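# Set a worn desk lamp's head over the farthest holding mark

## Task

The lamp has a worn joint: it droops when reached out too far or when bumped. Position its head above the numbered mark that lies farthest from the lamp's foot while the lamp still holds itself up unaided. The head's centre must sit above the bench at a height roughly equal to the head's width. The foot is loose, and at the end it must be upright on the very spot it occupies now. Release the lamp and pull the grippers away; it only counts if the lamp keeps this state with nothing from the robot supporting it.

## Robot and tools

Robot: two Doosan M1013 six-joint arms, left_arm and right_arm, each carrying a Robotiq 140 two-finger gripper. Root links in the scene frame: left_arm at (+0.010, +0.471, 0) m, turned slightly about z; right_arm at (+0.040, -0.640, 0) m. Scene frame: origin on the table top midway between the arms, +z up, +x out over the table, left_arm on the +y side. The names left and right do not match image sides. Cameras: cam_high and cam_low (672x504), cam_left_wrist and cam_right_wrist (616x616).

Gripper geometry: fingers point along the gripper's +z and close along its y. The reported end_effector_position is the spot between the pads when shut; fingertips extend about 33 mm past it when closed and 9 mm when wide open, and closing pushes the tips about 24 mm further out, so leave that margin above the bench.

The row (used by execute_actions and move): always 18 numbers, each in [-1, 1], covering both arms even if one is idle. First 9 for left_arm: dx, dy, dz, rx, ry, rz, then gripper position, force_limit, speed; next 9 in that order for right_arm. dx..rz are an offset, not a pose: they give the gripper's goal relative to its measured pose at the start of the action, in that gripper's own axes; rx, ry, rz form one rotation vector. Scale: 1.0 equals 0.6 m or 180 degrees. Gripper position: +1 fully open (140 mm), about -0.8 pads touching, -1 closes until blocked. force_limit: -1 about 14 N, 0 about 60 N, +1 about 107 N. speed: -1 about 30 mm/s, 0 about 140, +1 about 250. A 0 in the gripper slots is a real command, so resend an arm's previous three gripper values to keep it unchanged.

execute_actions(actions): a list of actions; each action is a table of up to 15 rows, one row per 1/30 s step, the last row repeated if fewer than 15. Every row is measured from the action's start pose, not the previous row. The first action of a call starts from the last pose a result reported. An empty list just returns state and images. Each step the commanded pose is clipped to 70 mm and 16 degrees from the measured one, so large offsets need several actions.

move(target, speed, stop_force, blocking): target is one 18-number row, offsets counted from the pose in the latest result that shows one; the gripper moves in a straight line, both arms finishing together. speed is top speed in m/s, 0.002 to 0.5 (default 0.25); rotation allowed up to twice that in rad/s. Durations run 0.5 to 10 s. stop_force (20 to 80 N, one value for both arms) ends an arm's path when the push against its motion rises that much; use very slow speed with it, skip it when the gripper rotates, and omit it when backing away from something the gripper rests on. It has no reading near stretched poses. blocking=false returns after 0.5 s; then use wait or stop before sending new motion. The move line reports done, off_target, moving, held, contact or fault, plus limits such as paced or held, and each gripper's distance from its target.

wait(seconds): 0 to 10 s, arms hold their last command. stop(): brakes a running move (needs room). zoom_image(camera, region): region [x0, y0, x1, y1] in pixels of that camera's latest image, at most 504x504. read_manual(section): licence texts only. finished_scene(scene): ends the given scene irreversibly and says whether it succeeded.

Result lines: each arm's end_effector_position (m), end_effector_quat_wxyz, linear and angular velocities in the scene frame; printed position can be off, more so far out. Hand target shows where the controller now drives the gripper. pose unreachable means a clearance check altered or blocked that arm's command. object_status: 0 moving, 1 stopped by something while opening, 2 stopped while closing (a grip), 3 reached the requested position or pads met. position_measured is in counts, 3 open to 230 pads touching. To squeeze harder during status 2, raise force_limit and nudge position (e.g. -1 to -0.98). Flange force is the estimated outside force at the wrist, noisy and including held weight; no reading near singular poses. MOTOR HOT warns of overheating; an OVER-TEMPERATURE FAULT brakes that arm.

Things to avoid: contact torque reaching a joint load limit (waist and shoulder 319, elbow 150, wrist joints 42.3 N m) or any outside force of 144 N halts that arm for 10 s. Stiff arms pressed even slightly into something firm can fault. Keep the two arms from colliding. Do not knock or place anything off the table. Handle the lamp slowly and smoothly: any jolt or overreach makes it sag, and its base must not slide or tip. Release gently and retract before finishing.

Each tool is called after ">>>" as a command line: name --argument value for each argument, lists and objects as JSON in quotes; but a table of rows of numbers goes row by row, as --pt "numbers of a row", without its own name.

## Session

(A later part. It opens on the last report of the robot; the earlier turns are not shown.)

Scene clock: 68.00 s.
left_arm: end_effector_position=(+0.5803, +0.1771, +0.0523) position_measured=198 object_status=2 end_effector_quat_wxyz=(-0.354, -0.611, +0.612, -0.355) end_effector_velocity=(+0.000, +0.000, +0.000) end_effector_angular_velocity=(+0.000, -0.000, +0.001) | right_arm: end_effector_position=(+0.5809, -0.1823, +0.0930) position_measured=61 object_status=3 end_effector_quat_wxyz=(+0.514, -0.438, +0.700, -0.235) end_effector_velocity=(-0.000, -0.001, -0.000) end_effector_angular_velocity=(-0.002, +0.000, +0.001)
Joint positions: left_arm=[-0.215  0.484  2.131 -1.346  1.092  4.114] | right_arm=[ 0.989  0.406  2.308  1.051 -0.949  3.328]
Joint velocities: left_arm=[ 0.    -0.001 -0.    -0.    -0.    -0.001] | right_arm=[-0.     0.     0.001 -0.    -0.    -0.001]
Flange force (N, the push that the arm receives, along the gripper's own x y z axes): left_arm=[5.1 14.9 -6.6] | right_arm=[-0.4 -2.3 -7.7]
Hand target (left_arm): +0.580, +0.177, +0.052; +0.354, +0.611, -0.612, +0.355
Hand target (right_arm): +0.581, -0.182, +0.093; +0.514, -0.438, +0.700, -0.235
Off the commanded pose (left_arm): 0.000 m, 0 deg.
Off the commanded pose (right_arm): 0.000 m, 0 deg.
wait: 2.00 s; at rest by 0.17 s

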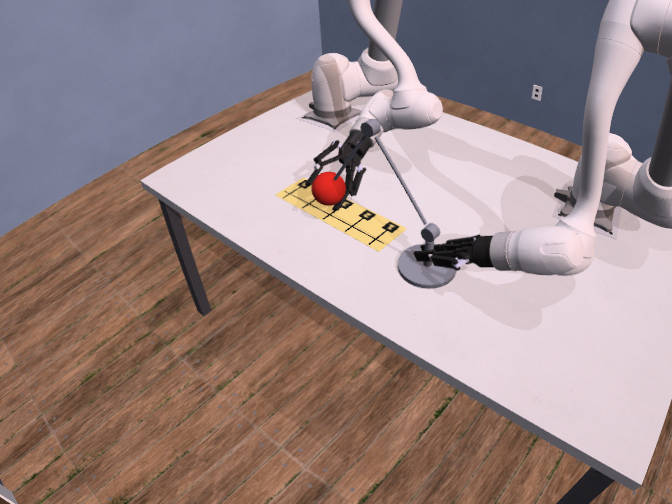

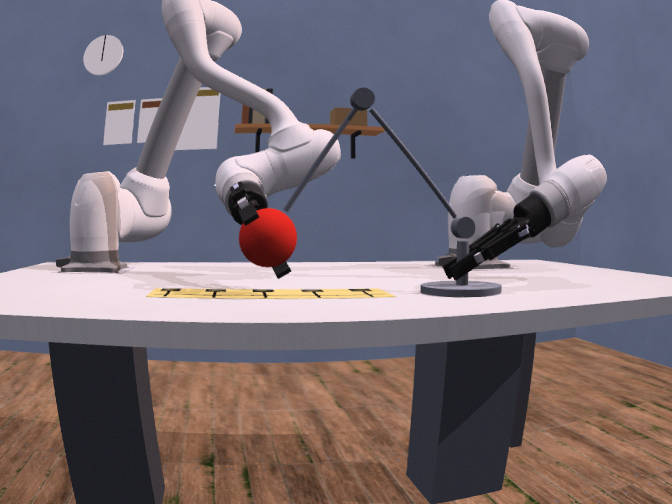

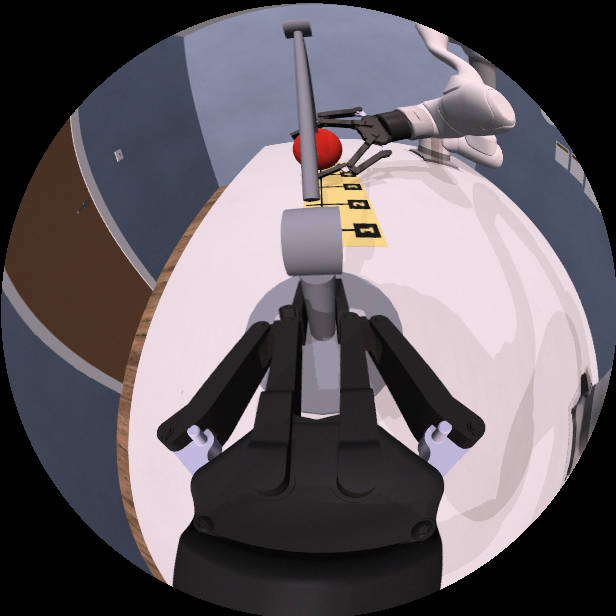

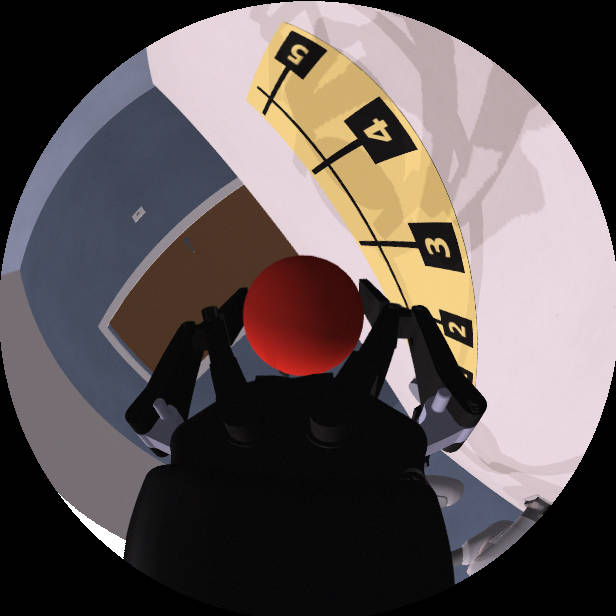

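>>> execute_actions --actions '[[[0,0,0,0,0,0,-1,0,-0.4, 0,0,0,0,0,0,-1,0,-0.8]]]'

>>> move --target '[0,0,0,0,0,0,-1,0,-0.4, 0.1293,-0.0779,-0.0188,0.0068,0.0281,-0.0698,-1,0,-0.8]' --speed 0.08

>>> zoom_image --camera "cam_low" --region '[140, 190, 300, 310]'

Scene clock: 70.27 s.
left_arm: end_effector_position=(+0.5803, +0.1771, +0.0523) position_measured=198 object_status=2 end_effector_quat_wxyz=(-0.354, -0.611, +0.612, -0.355) end_effector_velocity=(+0.000, +0.000, -0.000) end_effector_angular_velocity=(-0.000, +0.001, -0.000) | right_arm: end_effector_position=(+0.5808, -0.1823, +0.0930) position_measured=80 object_status=2 end_effector_quat_wxyz=(+0.514, -0.438, +0.700, -0.235) end_effector_velocity=(-0.000, -0.000, +0.001) end_effector_angular_velocity=(-0.001, -0.001, +0.002)
Joint positions: left_arm=[-0.215  0.484  2.131 -1.346  1.092  4.114] | right_arm=[ 0.989  0.406  2.308  1.051 -0.949  3.328]
Joint velocities: left_arm=[ 0.     0.    -0.     0.     0.001 -0.   ] | right_arm=[ 0.    -0.001  0.001 -0.001  0.    -0.001]
Flange force (N, the push that the arm receives, along the gripper's own x y z axes): left_arm=[6.2 16.7 -9.1] | right_arm=[2.3 -5.3 -6.2]
Hand target (left_arm): +0.580, +0.177, +0.052; +0.354, +0.611, -0.612, +0.355
Hand target (right_arm): +0.581, -0.182, +0.093; +0.514, -0.438, +0.700, -0.235
Off the commanded pose (left_arm): 0.000 m, 0 deg.
Off the commanded pose (right_arm): 0.000 m, 0 deg.

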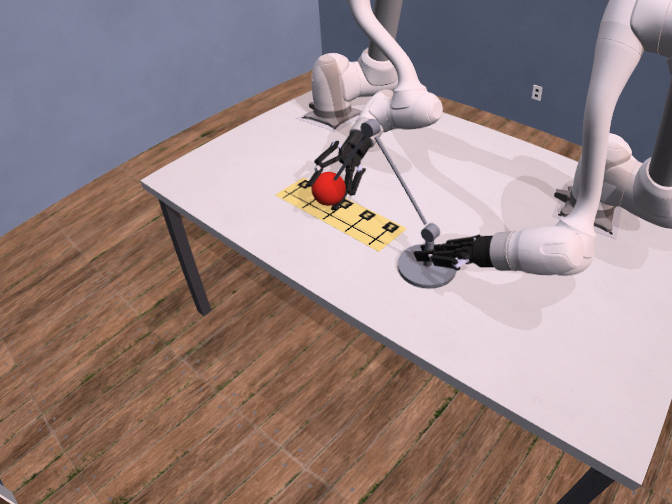

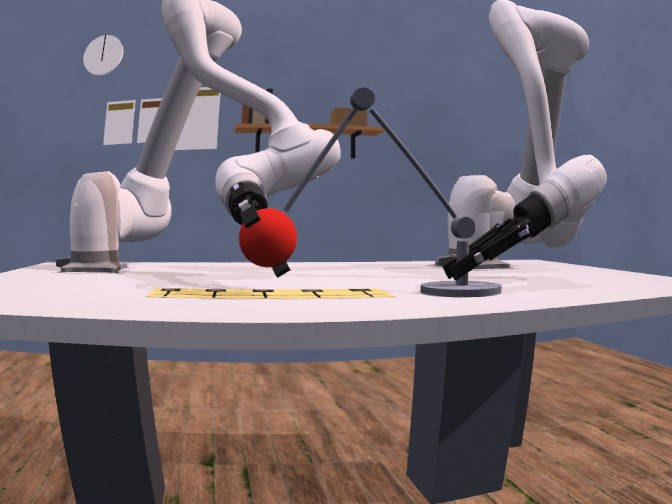

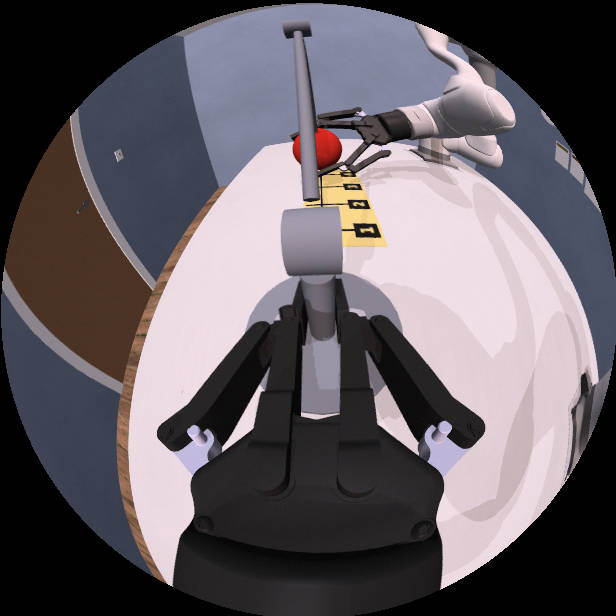

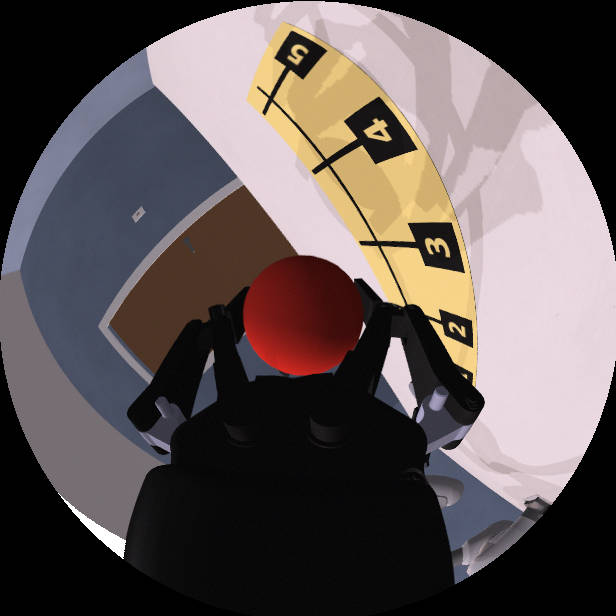

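Scene clock: 72.03 s.
left_arm: end_effector_position=(+0.5803, +0.1771, +0.0524) position_measured=198 object_status=2 end_effector_quat_wxyz=(-0.354, -0.611, +0.612, -0.355) end_effector_velocity=(+0.000, +0.000, -0.000) end_effector_angular_velocity=(-0.000, +0.001, +0.001) | right_arm: end_effector_position=(+0.5808, -0.2736, +0.0937) position_measured=80 object_status=2 end_effector_quat_wxyz=(+0.458, -0.495, +0.667, -0.316) end_effector_velocity=(+0.000, +0.000, +0.001) end_effector_angular_velocity=(+0.002, -0.001, -0.000)
Joint positions: left_arm=[-0.215  0.484  2.131 -1.346  1.092  4.114] | right_arm=[ 0.909  0.344  2.404  1.055 -0.953  3.1  ]
Joint velocities: left_arm=[ 0.001  0.001 -0.    -0.     0.    -0.   ] | right_arm=[ 0.    -0.001 -0.001  0.    -0.     0.001]
Flange force (N, the push that the arm receives, along the gripper's own x y z axes): left_arm=[2.6 21.2 -28.2] | right_arm=[5.2 -27.4 -11.8]
Hand target (left_arm): +0.580, +0.177, +0.052; +0.354, +0.611, -0.612, +0.355
Hand target (right_arm): +0.581, -0.274, +0.094; +0.458, -0.495, +0.667, -0.316
Off the commanded pose (left_arm): 0.000 m, 0 deg.
Off the commanded pose (right_arm): 0.000 m, 0 deg.
move: done

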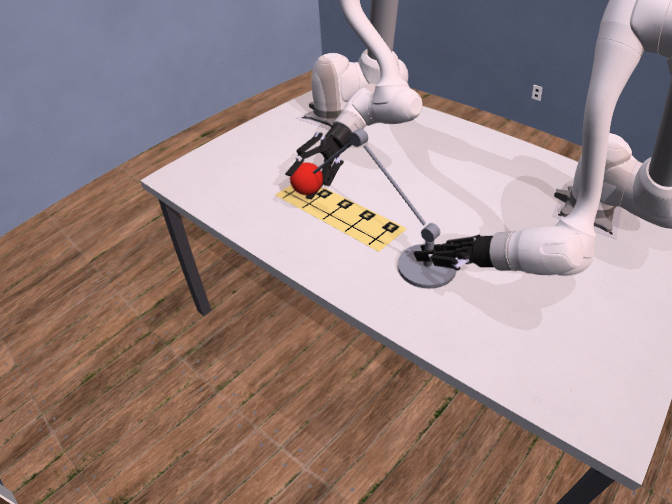

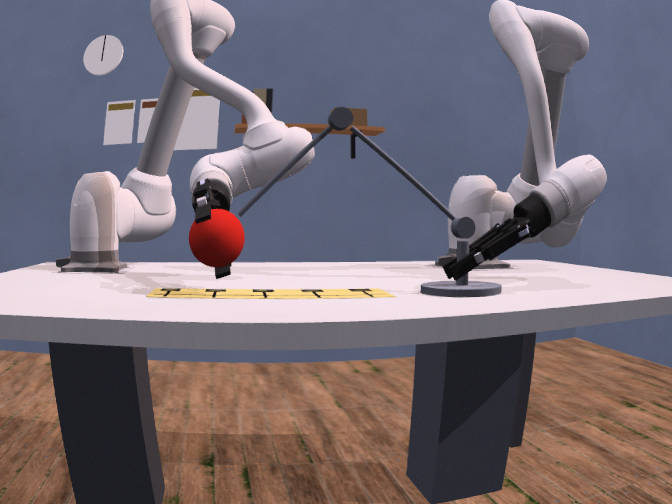

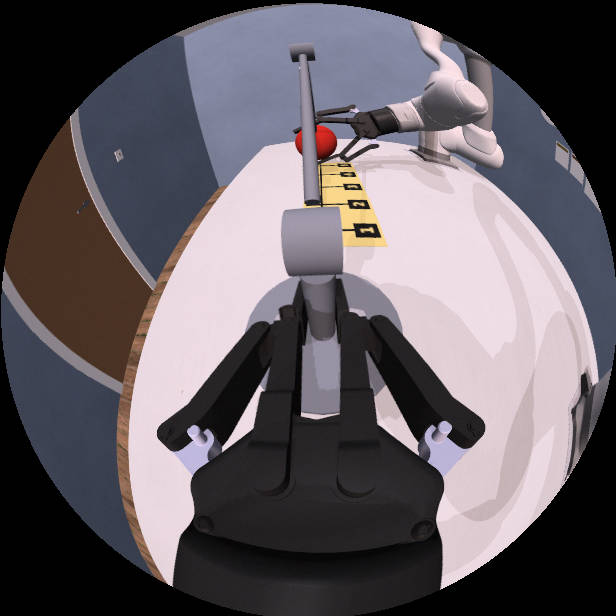

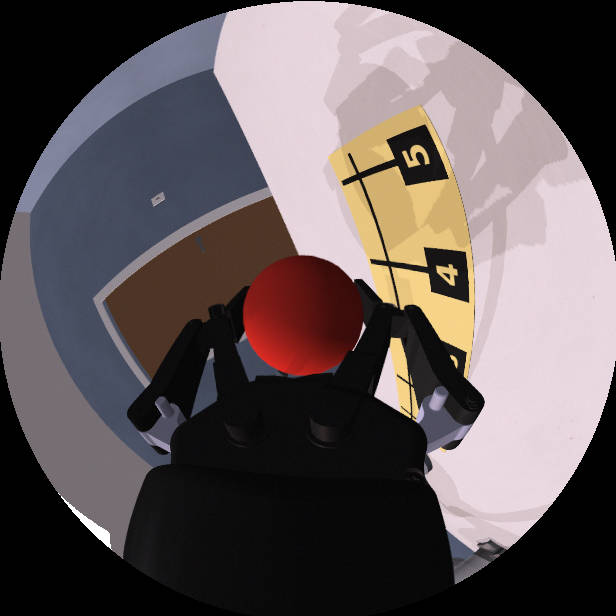

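Region (140, 190, 300, 310) of cam_low's 672x504 image, scaled by 3.150, with more detail than that image has; it fills the top 378 rows of this view, and the rest is white.

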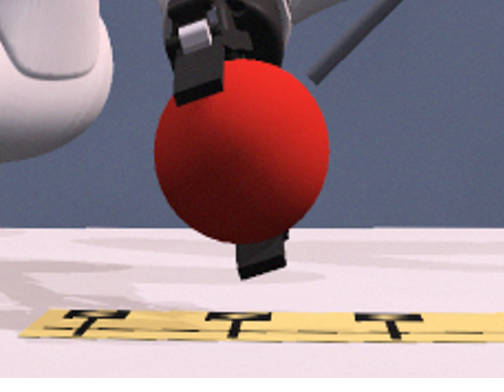

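>>> execute_actions --actions '[[[0,0,0,0,0,0,-1,0,-0.4, 0,0,0,0,0,0,0.54,0,-1]]]'

>>> wait --seconds 2

>>> zoom_image --camera "cam_low" --region '[140, 190, 300, 310]'

Scene clock: 73.00 s.
left_arm: end_effector_position=(+0.5803, +0.1771, +0.0524) position_measured=198 object_status=2 end_effector_quat_wxyz=(-0.354, -0.611, +0.612, -0.355) end_effector_velocity=(-0.002, -0.001, -0.001) end_effector_angular_velocity=(-0.000, +0.002, -0.001) | right_arm: end_effector_position=(+0.5808, -0.2736, +0.0937) position_measured=61 object_status=0 end_effector_quat_wxyz=(+0.458, -0.495, +0.667, -0.316) end_effector_velocity=(-0.000, -0.000, +0.001) end_effector_angular_velocity=(+0.001, -0.000, -0.001)
Joint positions: left_arm=[-0.215  0.484  2.131 -1.346  1.092  4.114] | right_arm=[ 0.909  0.344  2.404  1.055 -0.953  3.1  ]
Joint velocities: left_arm=[-0.002  0.     0.002 -0.     0.    -0.   ] | right_arm=[-0.    -0.001  0.     0.001  0.     0.   ]
Flange force (N, the push that the arm receives, along the gripper's own x y z axes): left_arm=[2.0 9.1 -1.0] | right_arm=[-1.9 -2.5 -9.3]
Hand target (left_arm): +0.580, +0.177, +0.052; +0.354, +0.611, -0.612, +0.355
Hand target (right_arm): +0.581, -0.274, +0.094; +0.458, -0.495, +0.667, -0.316
Off the commanded pose (left_arm): 0.000 m, 0 deg.
Off the commanded pose (right_arm): 0.000 m, 0 deg.

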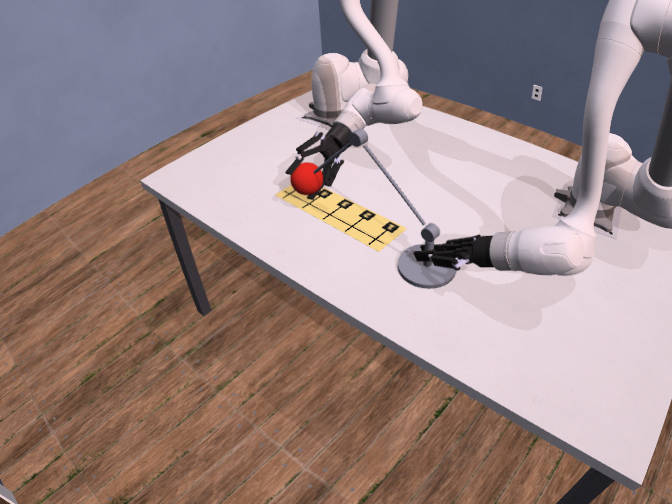

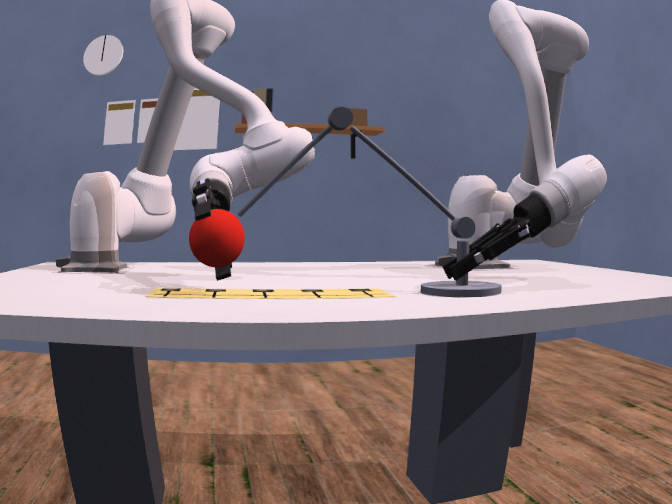

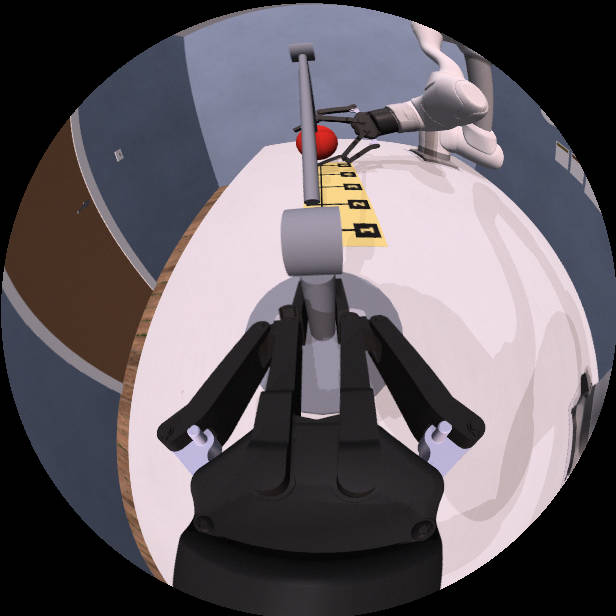

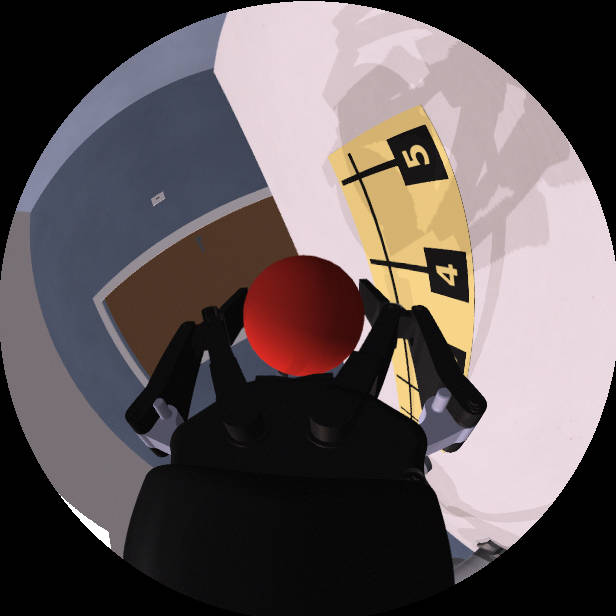

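Scene clock: 75.00 s.
left_arm: end_effector_position=(+0.5803, +0.1771, +0.0524) position_measured=198 object_status=2 end_effector_quat_wxyz=(-0.354, -0.611, +0.612, -0.355) end_effector_velocity=(+0.000, +0.001, +0.000) end_effector_angular_velocity=(-0.001, +0.000, +0.001) | right_arm: end_effector_position=(+0.5808, -0.2736, +0.0937) position_measured=61 object_status=3 end_effector_quat_wxyz=(+0.458, -0.495, +0.667, -0.316) end_effector_velocity=(-0.000, -0.000, +0.001) end_effector_angular_velocity=(+0.003, -0.001, -0.002)
Joint positions: left_arm=[-0.215  0.484  2.131 -1.346  1.092  4.114] | right_arm=[ 0.909  0.344  2.404  1.055 -0.953  3.1  ]
Joint velocities: left_arm=[ 0.001 -0.    -0.     0.     0.001 -0.001] | right_arm=[-0.    -0.002  0.     0.001  0.     0.002]
Flange force (N, the push that the arm receives, along the gripper's own x y z axes): left_arm=[0.9 7.3 -3.5] | right_arm=[-4.4 0.2 -8.2]
Hand target (left_arm): +0.580, +0.177, +0.052; +0.354, +0.611, -0.612, +0.355
Hand target (right_arm): +0.581, -0.274, +0.094; +0.458, -0.495, +0.667, -0.316
Off the commanded pose (left_arm): 0.000 m, 0 deg.
Off the commanded pose (right_arm): 0.000 m, 0 deg.
wait: 2.00 s; at rest by 0.17 s

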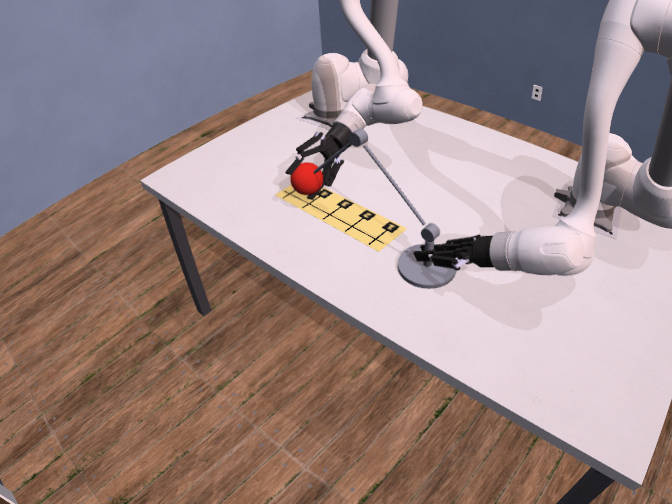

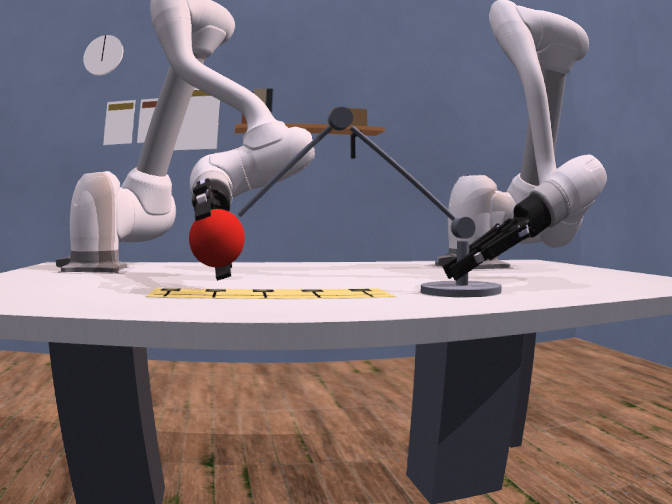

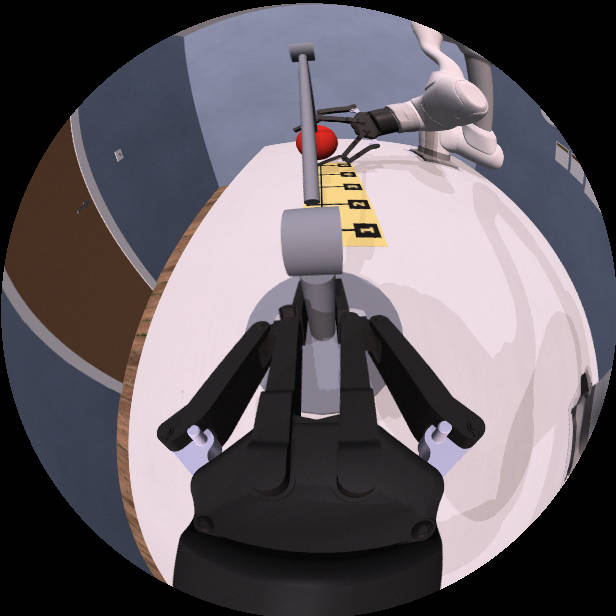

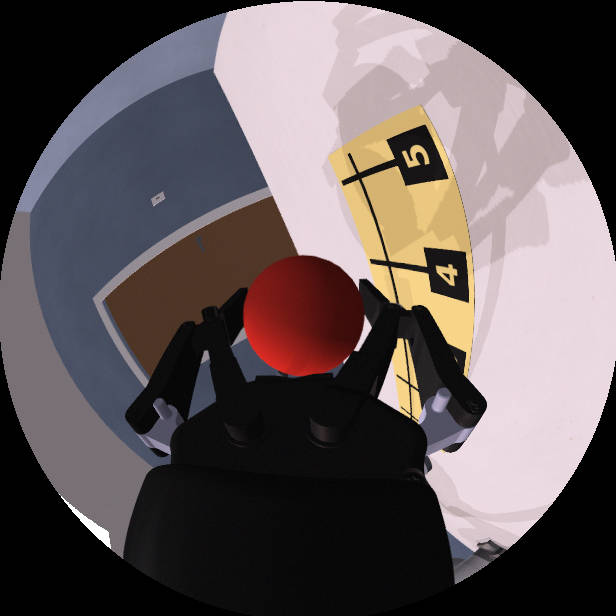

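Region (140, 190, 300, 310) of cam_low's 672x504 image, scaled by 3.150, with more detail than that image has; it fills the top 378 rows of this view, and the rest is white.

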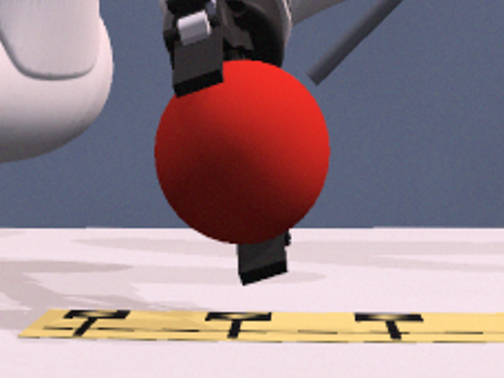

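>>> execute_actions --actions '[[[0,0,0,0,0,0,-1,0,-0.4, 0,0,0,0,0,0,-1,0,-0.8]]]'

>>> move --target '[0,0,0,0,0,0,-1,0,-0.4, 0.1474,-0.0502,-0.0058,0.0089,0.0367,-0.0914,-1,0,-0.8]' --speed 0.08

>>> zoom_image --camera "cam_low" --region '[100, 190, 260, 310]'

Scene clock: 79.10 s.
left_arm: end_effector_position=(+0.5803, +0.1771, +0.0524) position_measured=198 object_status=2 end_effector_quat_wxyz=(-0.354, -0.611, +0.612, -0.355) end_effector_velocity=(-0.000, +0.000, +0.000) end_effector_angular_velocity=(-0.000, +0.000, -0.000) | right_arm: end_effector_position=(+0.5808, -0.2736, +0.0937) position_measured=80 object_status=2 end_effector_quat_wxyz=(+0.458, -0.495, +0.667, -0.316) end_effector_velocity=(+0.000, -0.000, -0.000) end_effector_angular_velocity=(-0.001, +0.001, -0.001)
Joint positions: left_arm=[-0.215  0.484  2.131 -1.346  1.092  4.114] | right_arm=[ 0.909  0.344  2.404  1.055 -0.953  3.1  ]
Joint velocities: left_arm=[ 0.    -0.     0.     0.001  0.     0.   ] | right_arm=[ 0.     0.001 -0.     0.001 -0.    -0.001]
Flange force (N, the push that the arm receives, along the gripper's own x y z axes): left_arm=[5.0 9.0 -8.5] | right_arm=[-2.2 -1.9 -9.8]
Hand target (left_arm): +0.580, +0.177, +0.052; +0.354, +0.611, -0.612, +0.355
Hand target (right_arm): +0.581, -0.274, +0.094; +0.458, -0.495, +0.667, -0.316
Off the commanded pose (left_arm): 0.000 m, 0 deg.
Off the commanded pose (right_arm): 0.000 m, 0 deg.

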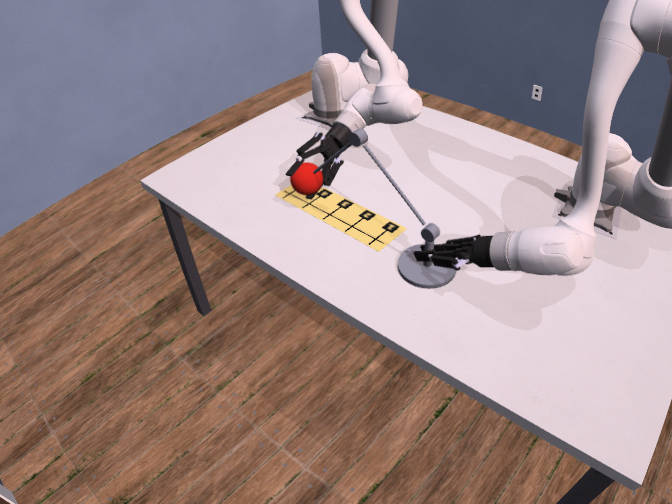

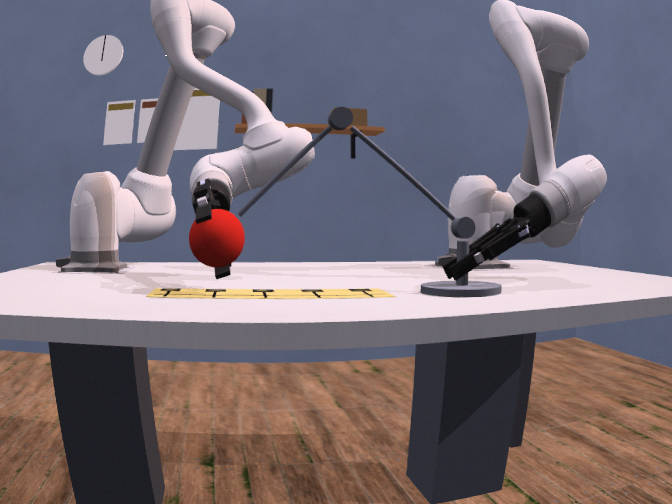

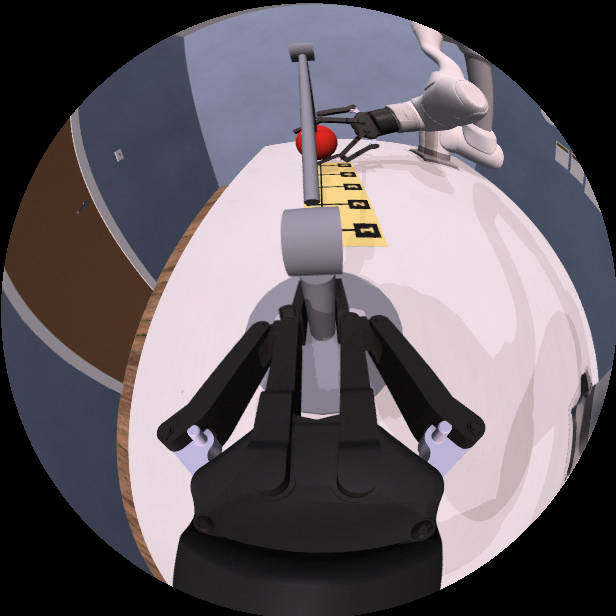

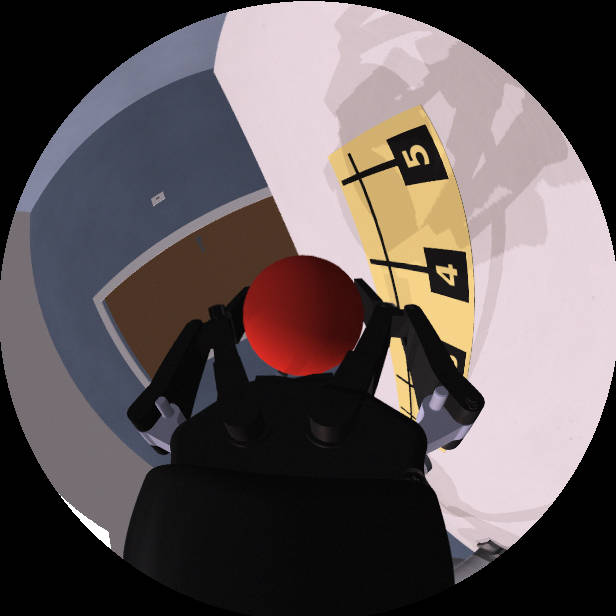

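Scene clock: 81.30 s.
left_arm: end_effector_position=(+0.5803, +0.1771, +0.0524) position_measured=198 object_status=2 end_effector_quat_wxyz=(-0.354, -0.611, +0.612, -0.355) end_effector_velocity=(+0.000, +0.000, +0.000) end_effector_angular_velocity=(+0.000, -0.001, +0.001) | right_arm: end_effector_position=(+0.5808, -0.3670, +0.0952) position_measured=80 object_status=2 end_effector_quat_wxyz=(-0.376, +0.560, -0.610, +0.416) end_effector_velocity=(-0.000, -0.001, +0.000) end_effector_angular_velocity=(-0.001, +0.000, -0.000)
Joint positions: left_arm=[-0.215  0.484  2.131 -1.346  1.092  4.114] | right_arm=[ 0.822  0.306  2.484  1.068 -0.996  2.804]
Joint velocities: left_arm=[ 0.    -0.001  0.    -0.    -0.    -0.   ] | right_arm=[-0.    -0.001  0.001  0.    -0.    -0.001]
Flange force (N, the push that the arm receives, along the gripper's own x y z axes): left_arm=[0.0 16.7 -33.5] | right_arm=[23.2 -19.0 -0.5]
Hand target (left_arm): +0.580, +0.177, +0.052; +0.354, +0.611, -0.612, +0.355
Hand target (right_arm): +0.581, -0.367, +0.095; -0.376, +0.560, -0.610, +0.416
Off the commanded pose (left_arm): 0.000 m, 0 deg.
Off the commanded pose (right_arm): 0.000 m, 0 deg.
move: done

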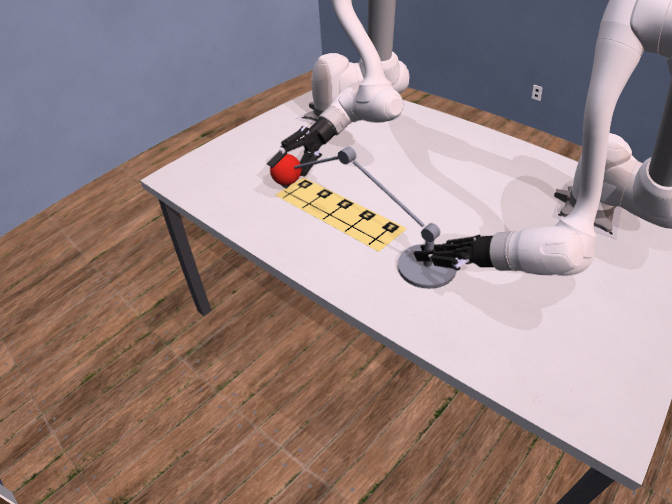

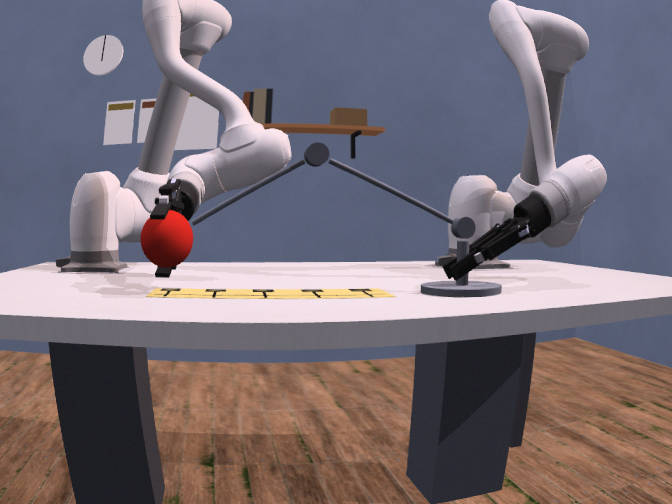

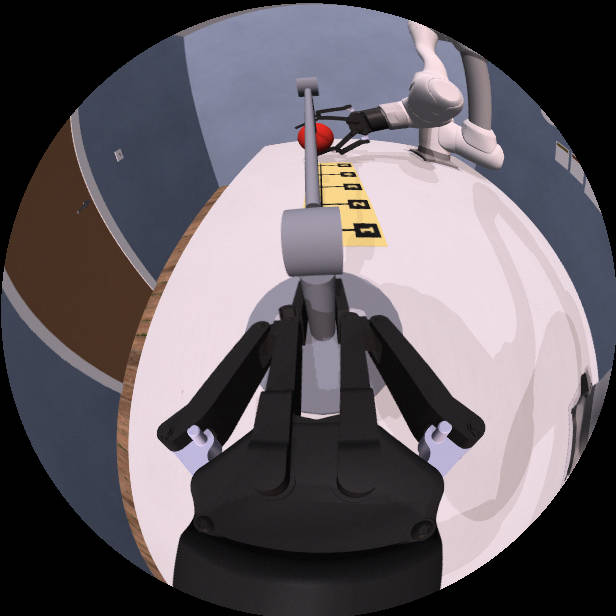

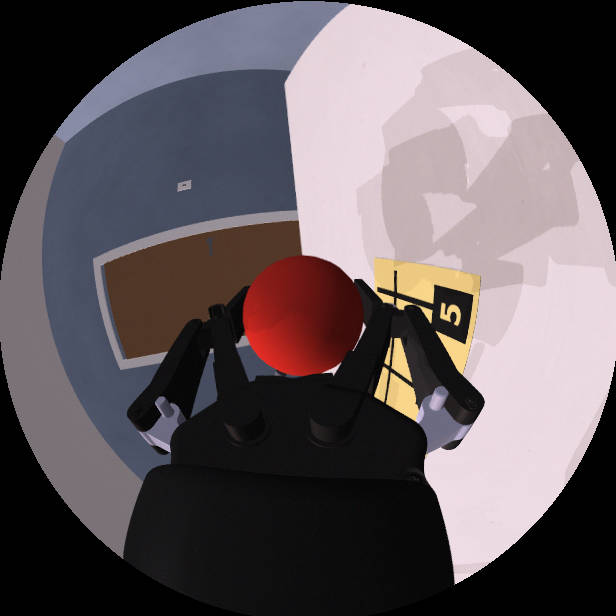

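Region (100, 190, 260, 310) of cam_low's 672x504 image, scaled by 3.150, with more detail than that image has; it fills the top 378 rows of this view, and the rest is white.

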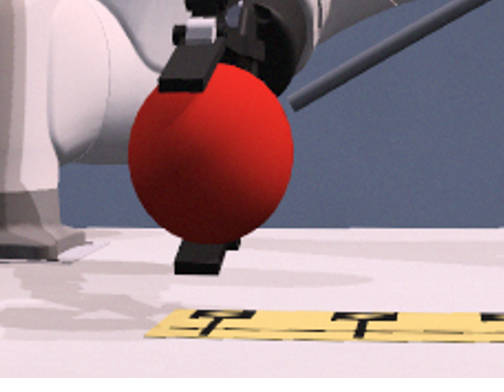

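>>> execute_actions --actions '[[[0,0,0,0,0,0,-1,0,-0.4, 0,0,0,0,0,0,0.54,0,-1]]]'

>>> wait --seconds 2

>>> zoom_image --camera "cam_low" --region '[100, 190, 260, 310]'

Scene clock: 82.23 s.
left_arm: end_effector_position=(+0.5803, +0.1771, +0.0524) position_measured=198 object_status=2 end_effector_quat_wxyz=(-0.354, -0.611, +0.612, -0.355) end_effector_velocity=(-0.001, +0.001, -0.001) end_effector_angular_velocity=(+0.000, +0.002, +0.001) | right_arm: end_effector_position=(+0.5808, -0.3670, +0.0952) position_measured=61 object_status=0 end_effector_quat_wxyz=(-0.376, +0.560, -0.610, +0.416) end_effector_velocity=(+0.001, +0.000, +0.001) end_effector_angular_velocity=(+0.002, -0.001, -0.002)
Joint positions: left_arm=[-0.215  0.484  2.131 -1.346  1.092  4.114] | right_arm=[ 0.822  0.306  2.484  1.067 -0.996  2.804]
Joint velocities: left_arm=[0.001 0.    0.002 0.    0.    0.   ] | right_arm=[-0.    -0.    -0.002  0.002 -0.     0.   ]
Flange force (N, the push that the arm receives, along the gripper's own x y z axes): left_arm=[1.1 6.7 -9.2] | right_arm=[3.1 -7.7 -5.0]
Hand target (left_arm): +0.580, +0.177, +0.052; +0.354, +0.611, -0.612, +0.355
Hand target (right_arm): +0.581, -0.367, +0.095; -0.376, +0.560, -0.610, +0.416
Off the commanded pose (left_arm): 0.000 m, 0 deg.
Off the commanded pose (right_arm): 0.000 m, 0 deg.

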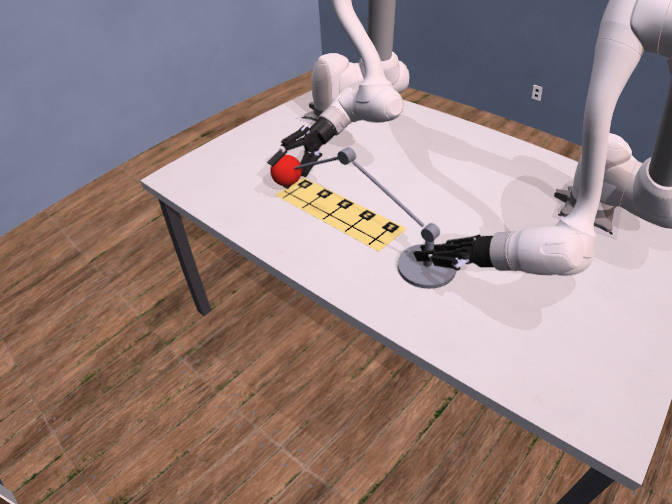

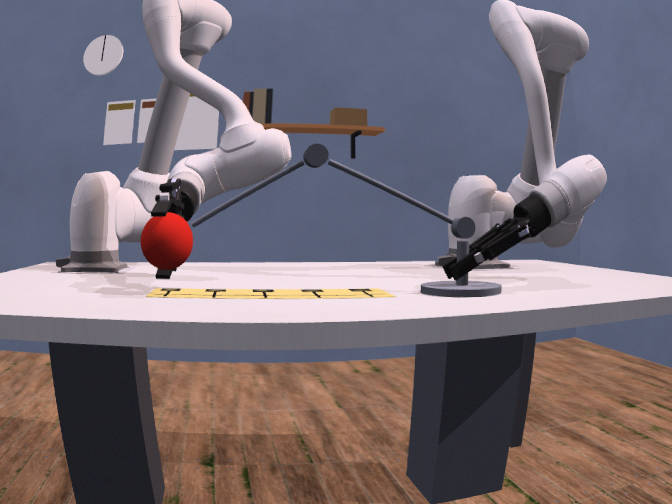

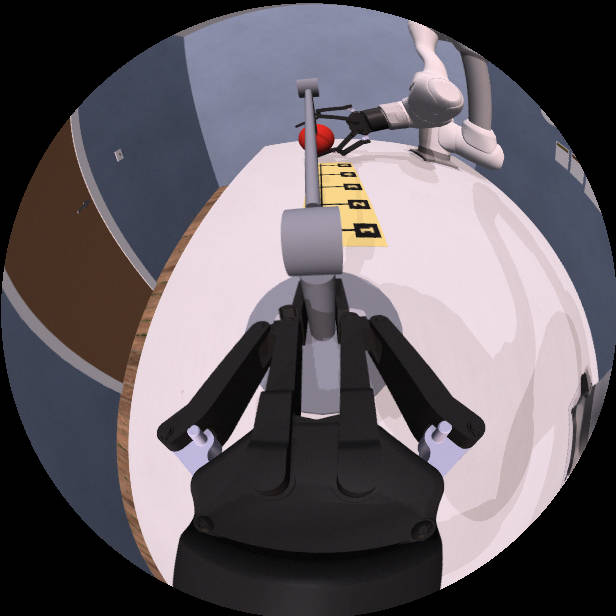

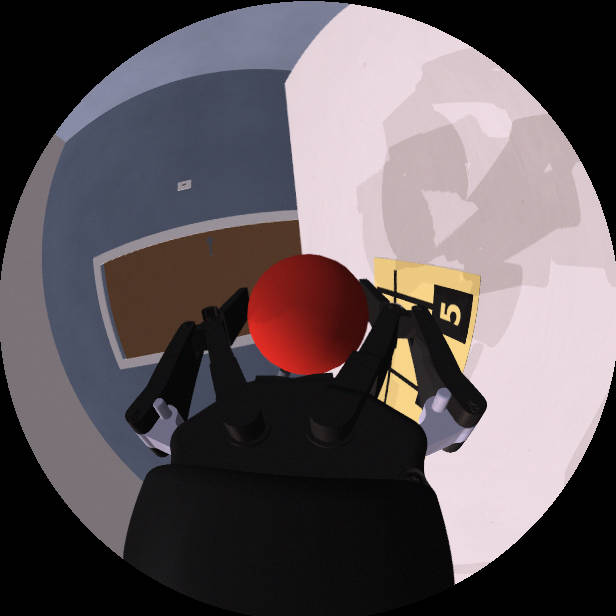

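Scene clock: 84.23 s.
left_arm: end_effector_position=(+0.5803, +0.1771, +0.0524) position_measured=198 object_status=2 end_effector_quat_wxyz=(-0.354, -0.611, +0.612, -0.355) end_effector_velocity=(-0.000, +0.001, -0.000) end_effector_angular_velocity=(-0.001, +0.002, +0.001) | right_arm: end_effector_position=(+0.5808, -0.3670, +0.0952) position_measured=61 object_status=3 end_effector_quat_wxyz=(-0.376, +0.560, -0.610, +0.416) end_effector_velocity=(+0.000, +0.001, +0.001) end_effector_angular_velocity=(+0.002, -0.002, +0.000)
Joint positions: left_arm=[-0.215  0.484  2.131 -1.346  1.092  4.114] | right_arm=[ 0.822  0.306  2.484  1.068 -0.996  2.804]
Joint velocities: left_arm=[ 0.001  0.001  0.     0.     0.001 -0.001] | right_arm=[-0.    -0.002 -0.001 -0.     0.     0.   ]
Flange force (N, the push that the arm receives, along the gripper's own x y z axes): left_arm=[3.7 8.8 -3.6] | right_arm=[1.0 -4.7 -6.0]
Hand target (left_arm): +0.580, +0.177, +0.052; +0.354, +0.611, -0.612, +0.355
Hand target (right_arm): +0.581, -0.367, +0.095; -0.376, +0.560, -0.610, +0.416
Off the commanded pose (left_arm): 0.000 m, 0 deg.
Off the commanded pose (right_arm): 0.000 m, 0 deg.
wait: 2.00 s; at rest by 0.17 s

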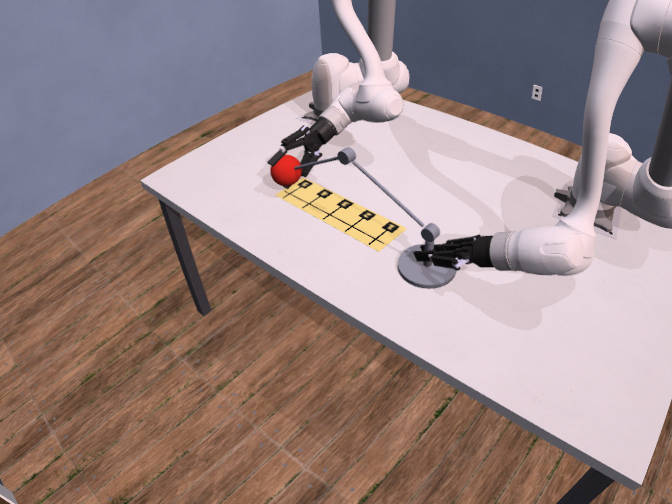

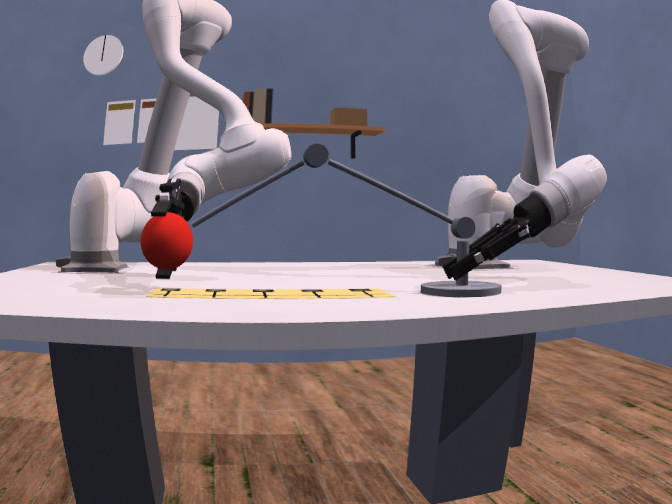

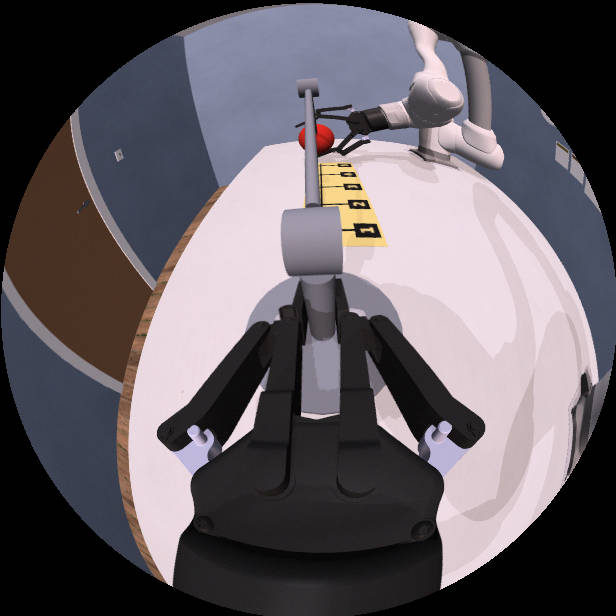

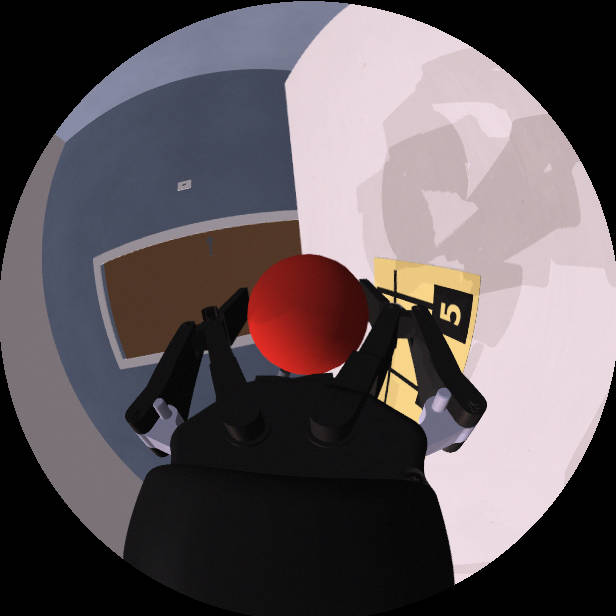

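Region (100, 190, 260, 310) of cam_low's 672x504 image, scaled by 3.150, with more detail than that image has; it fills the top 378 rows of this view, and the rest is white.

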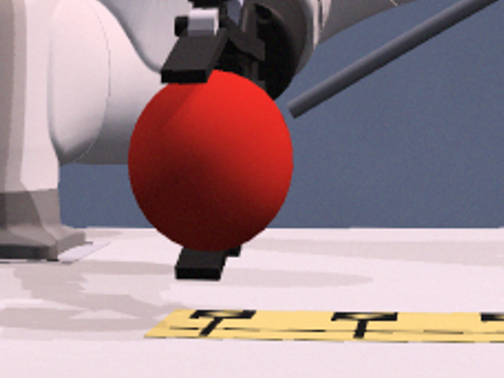

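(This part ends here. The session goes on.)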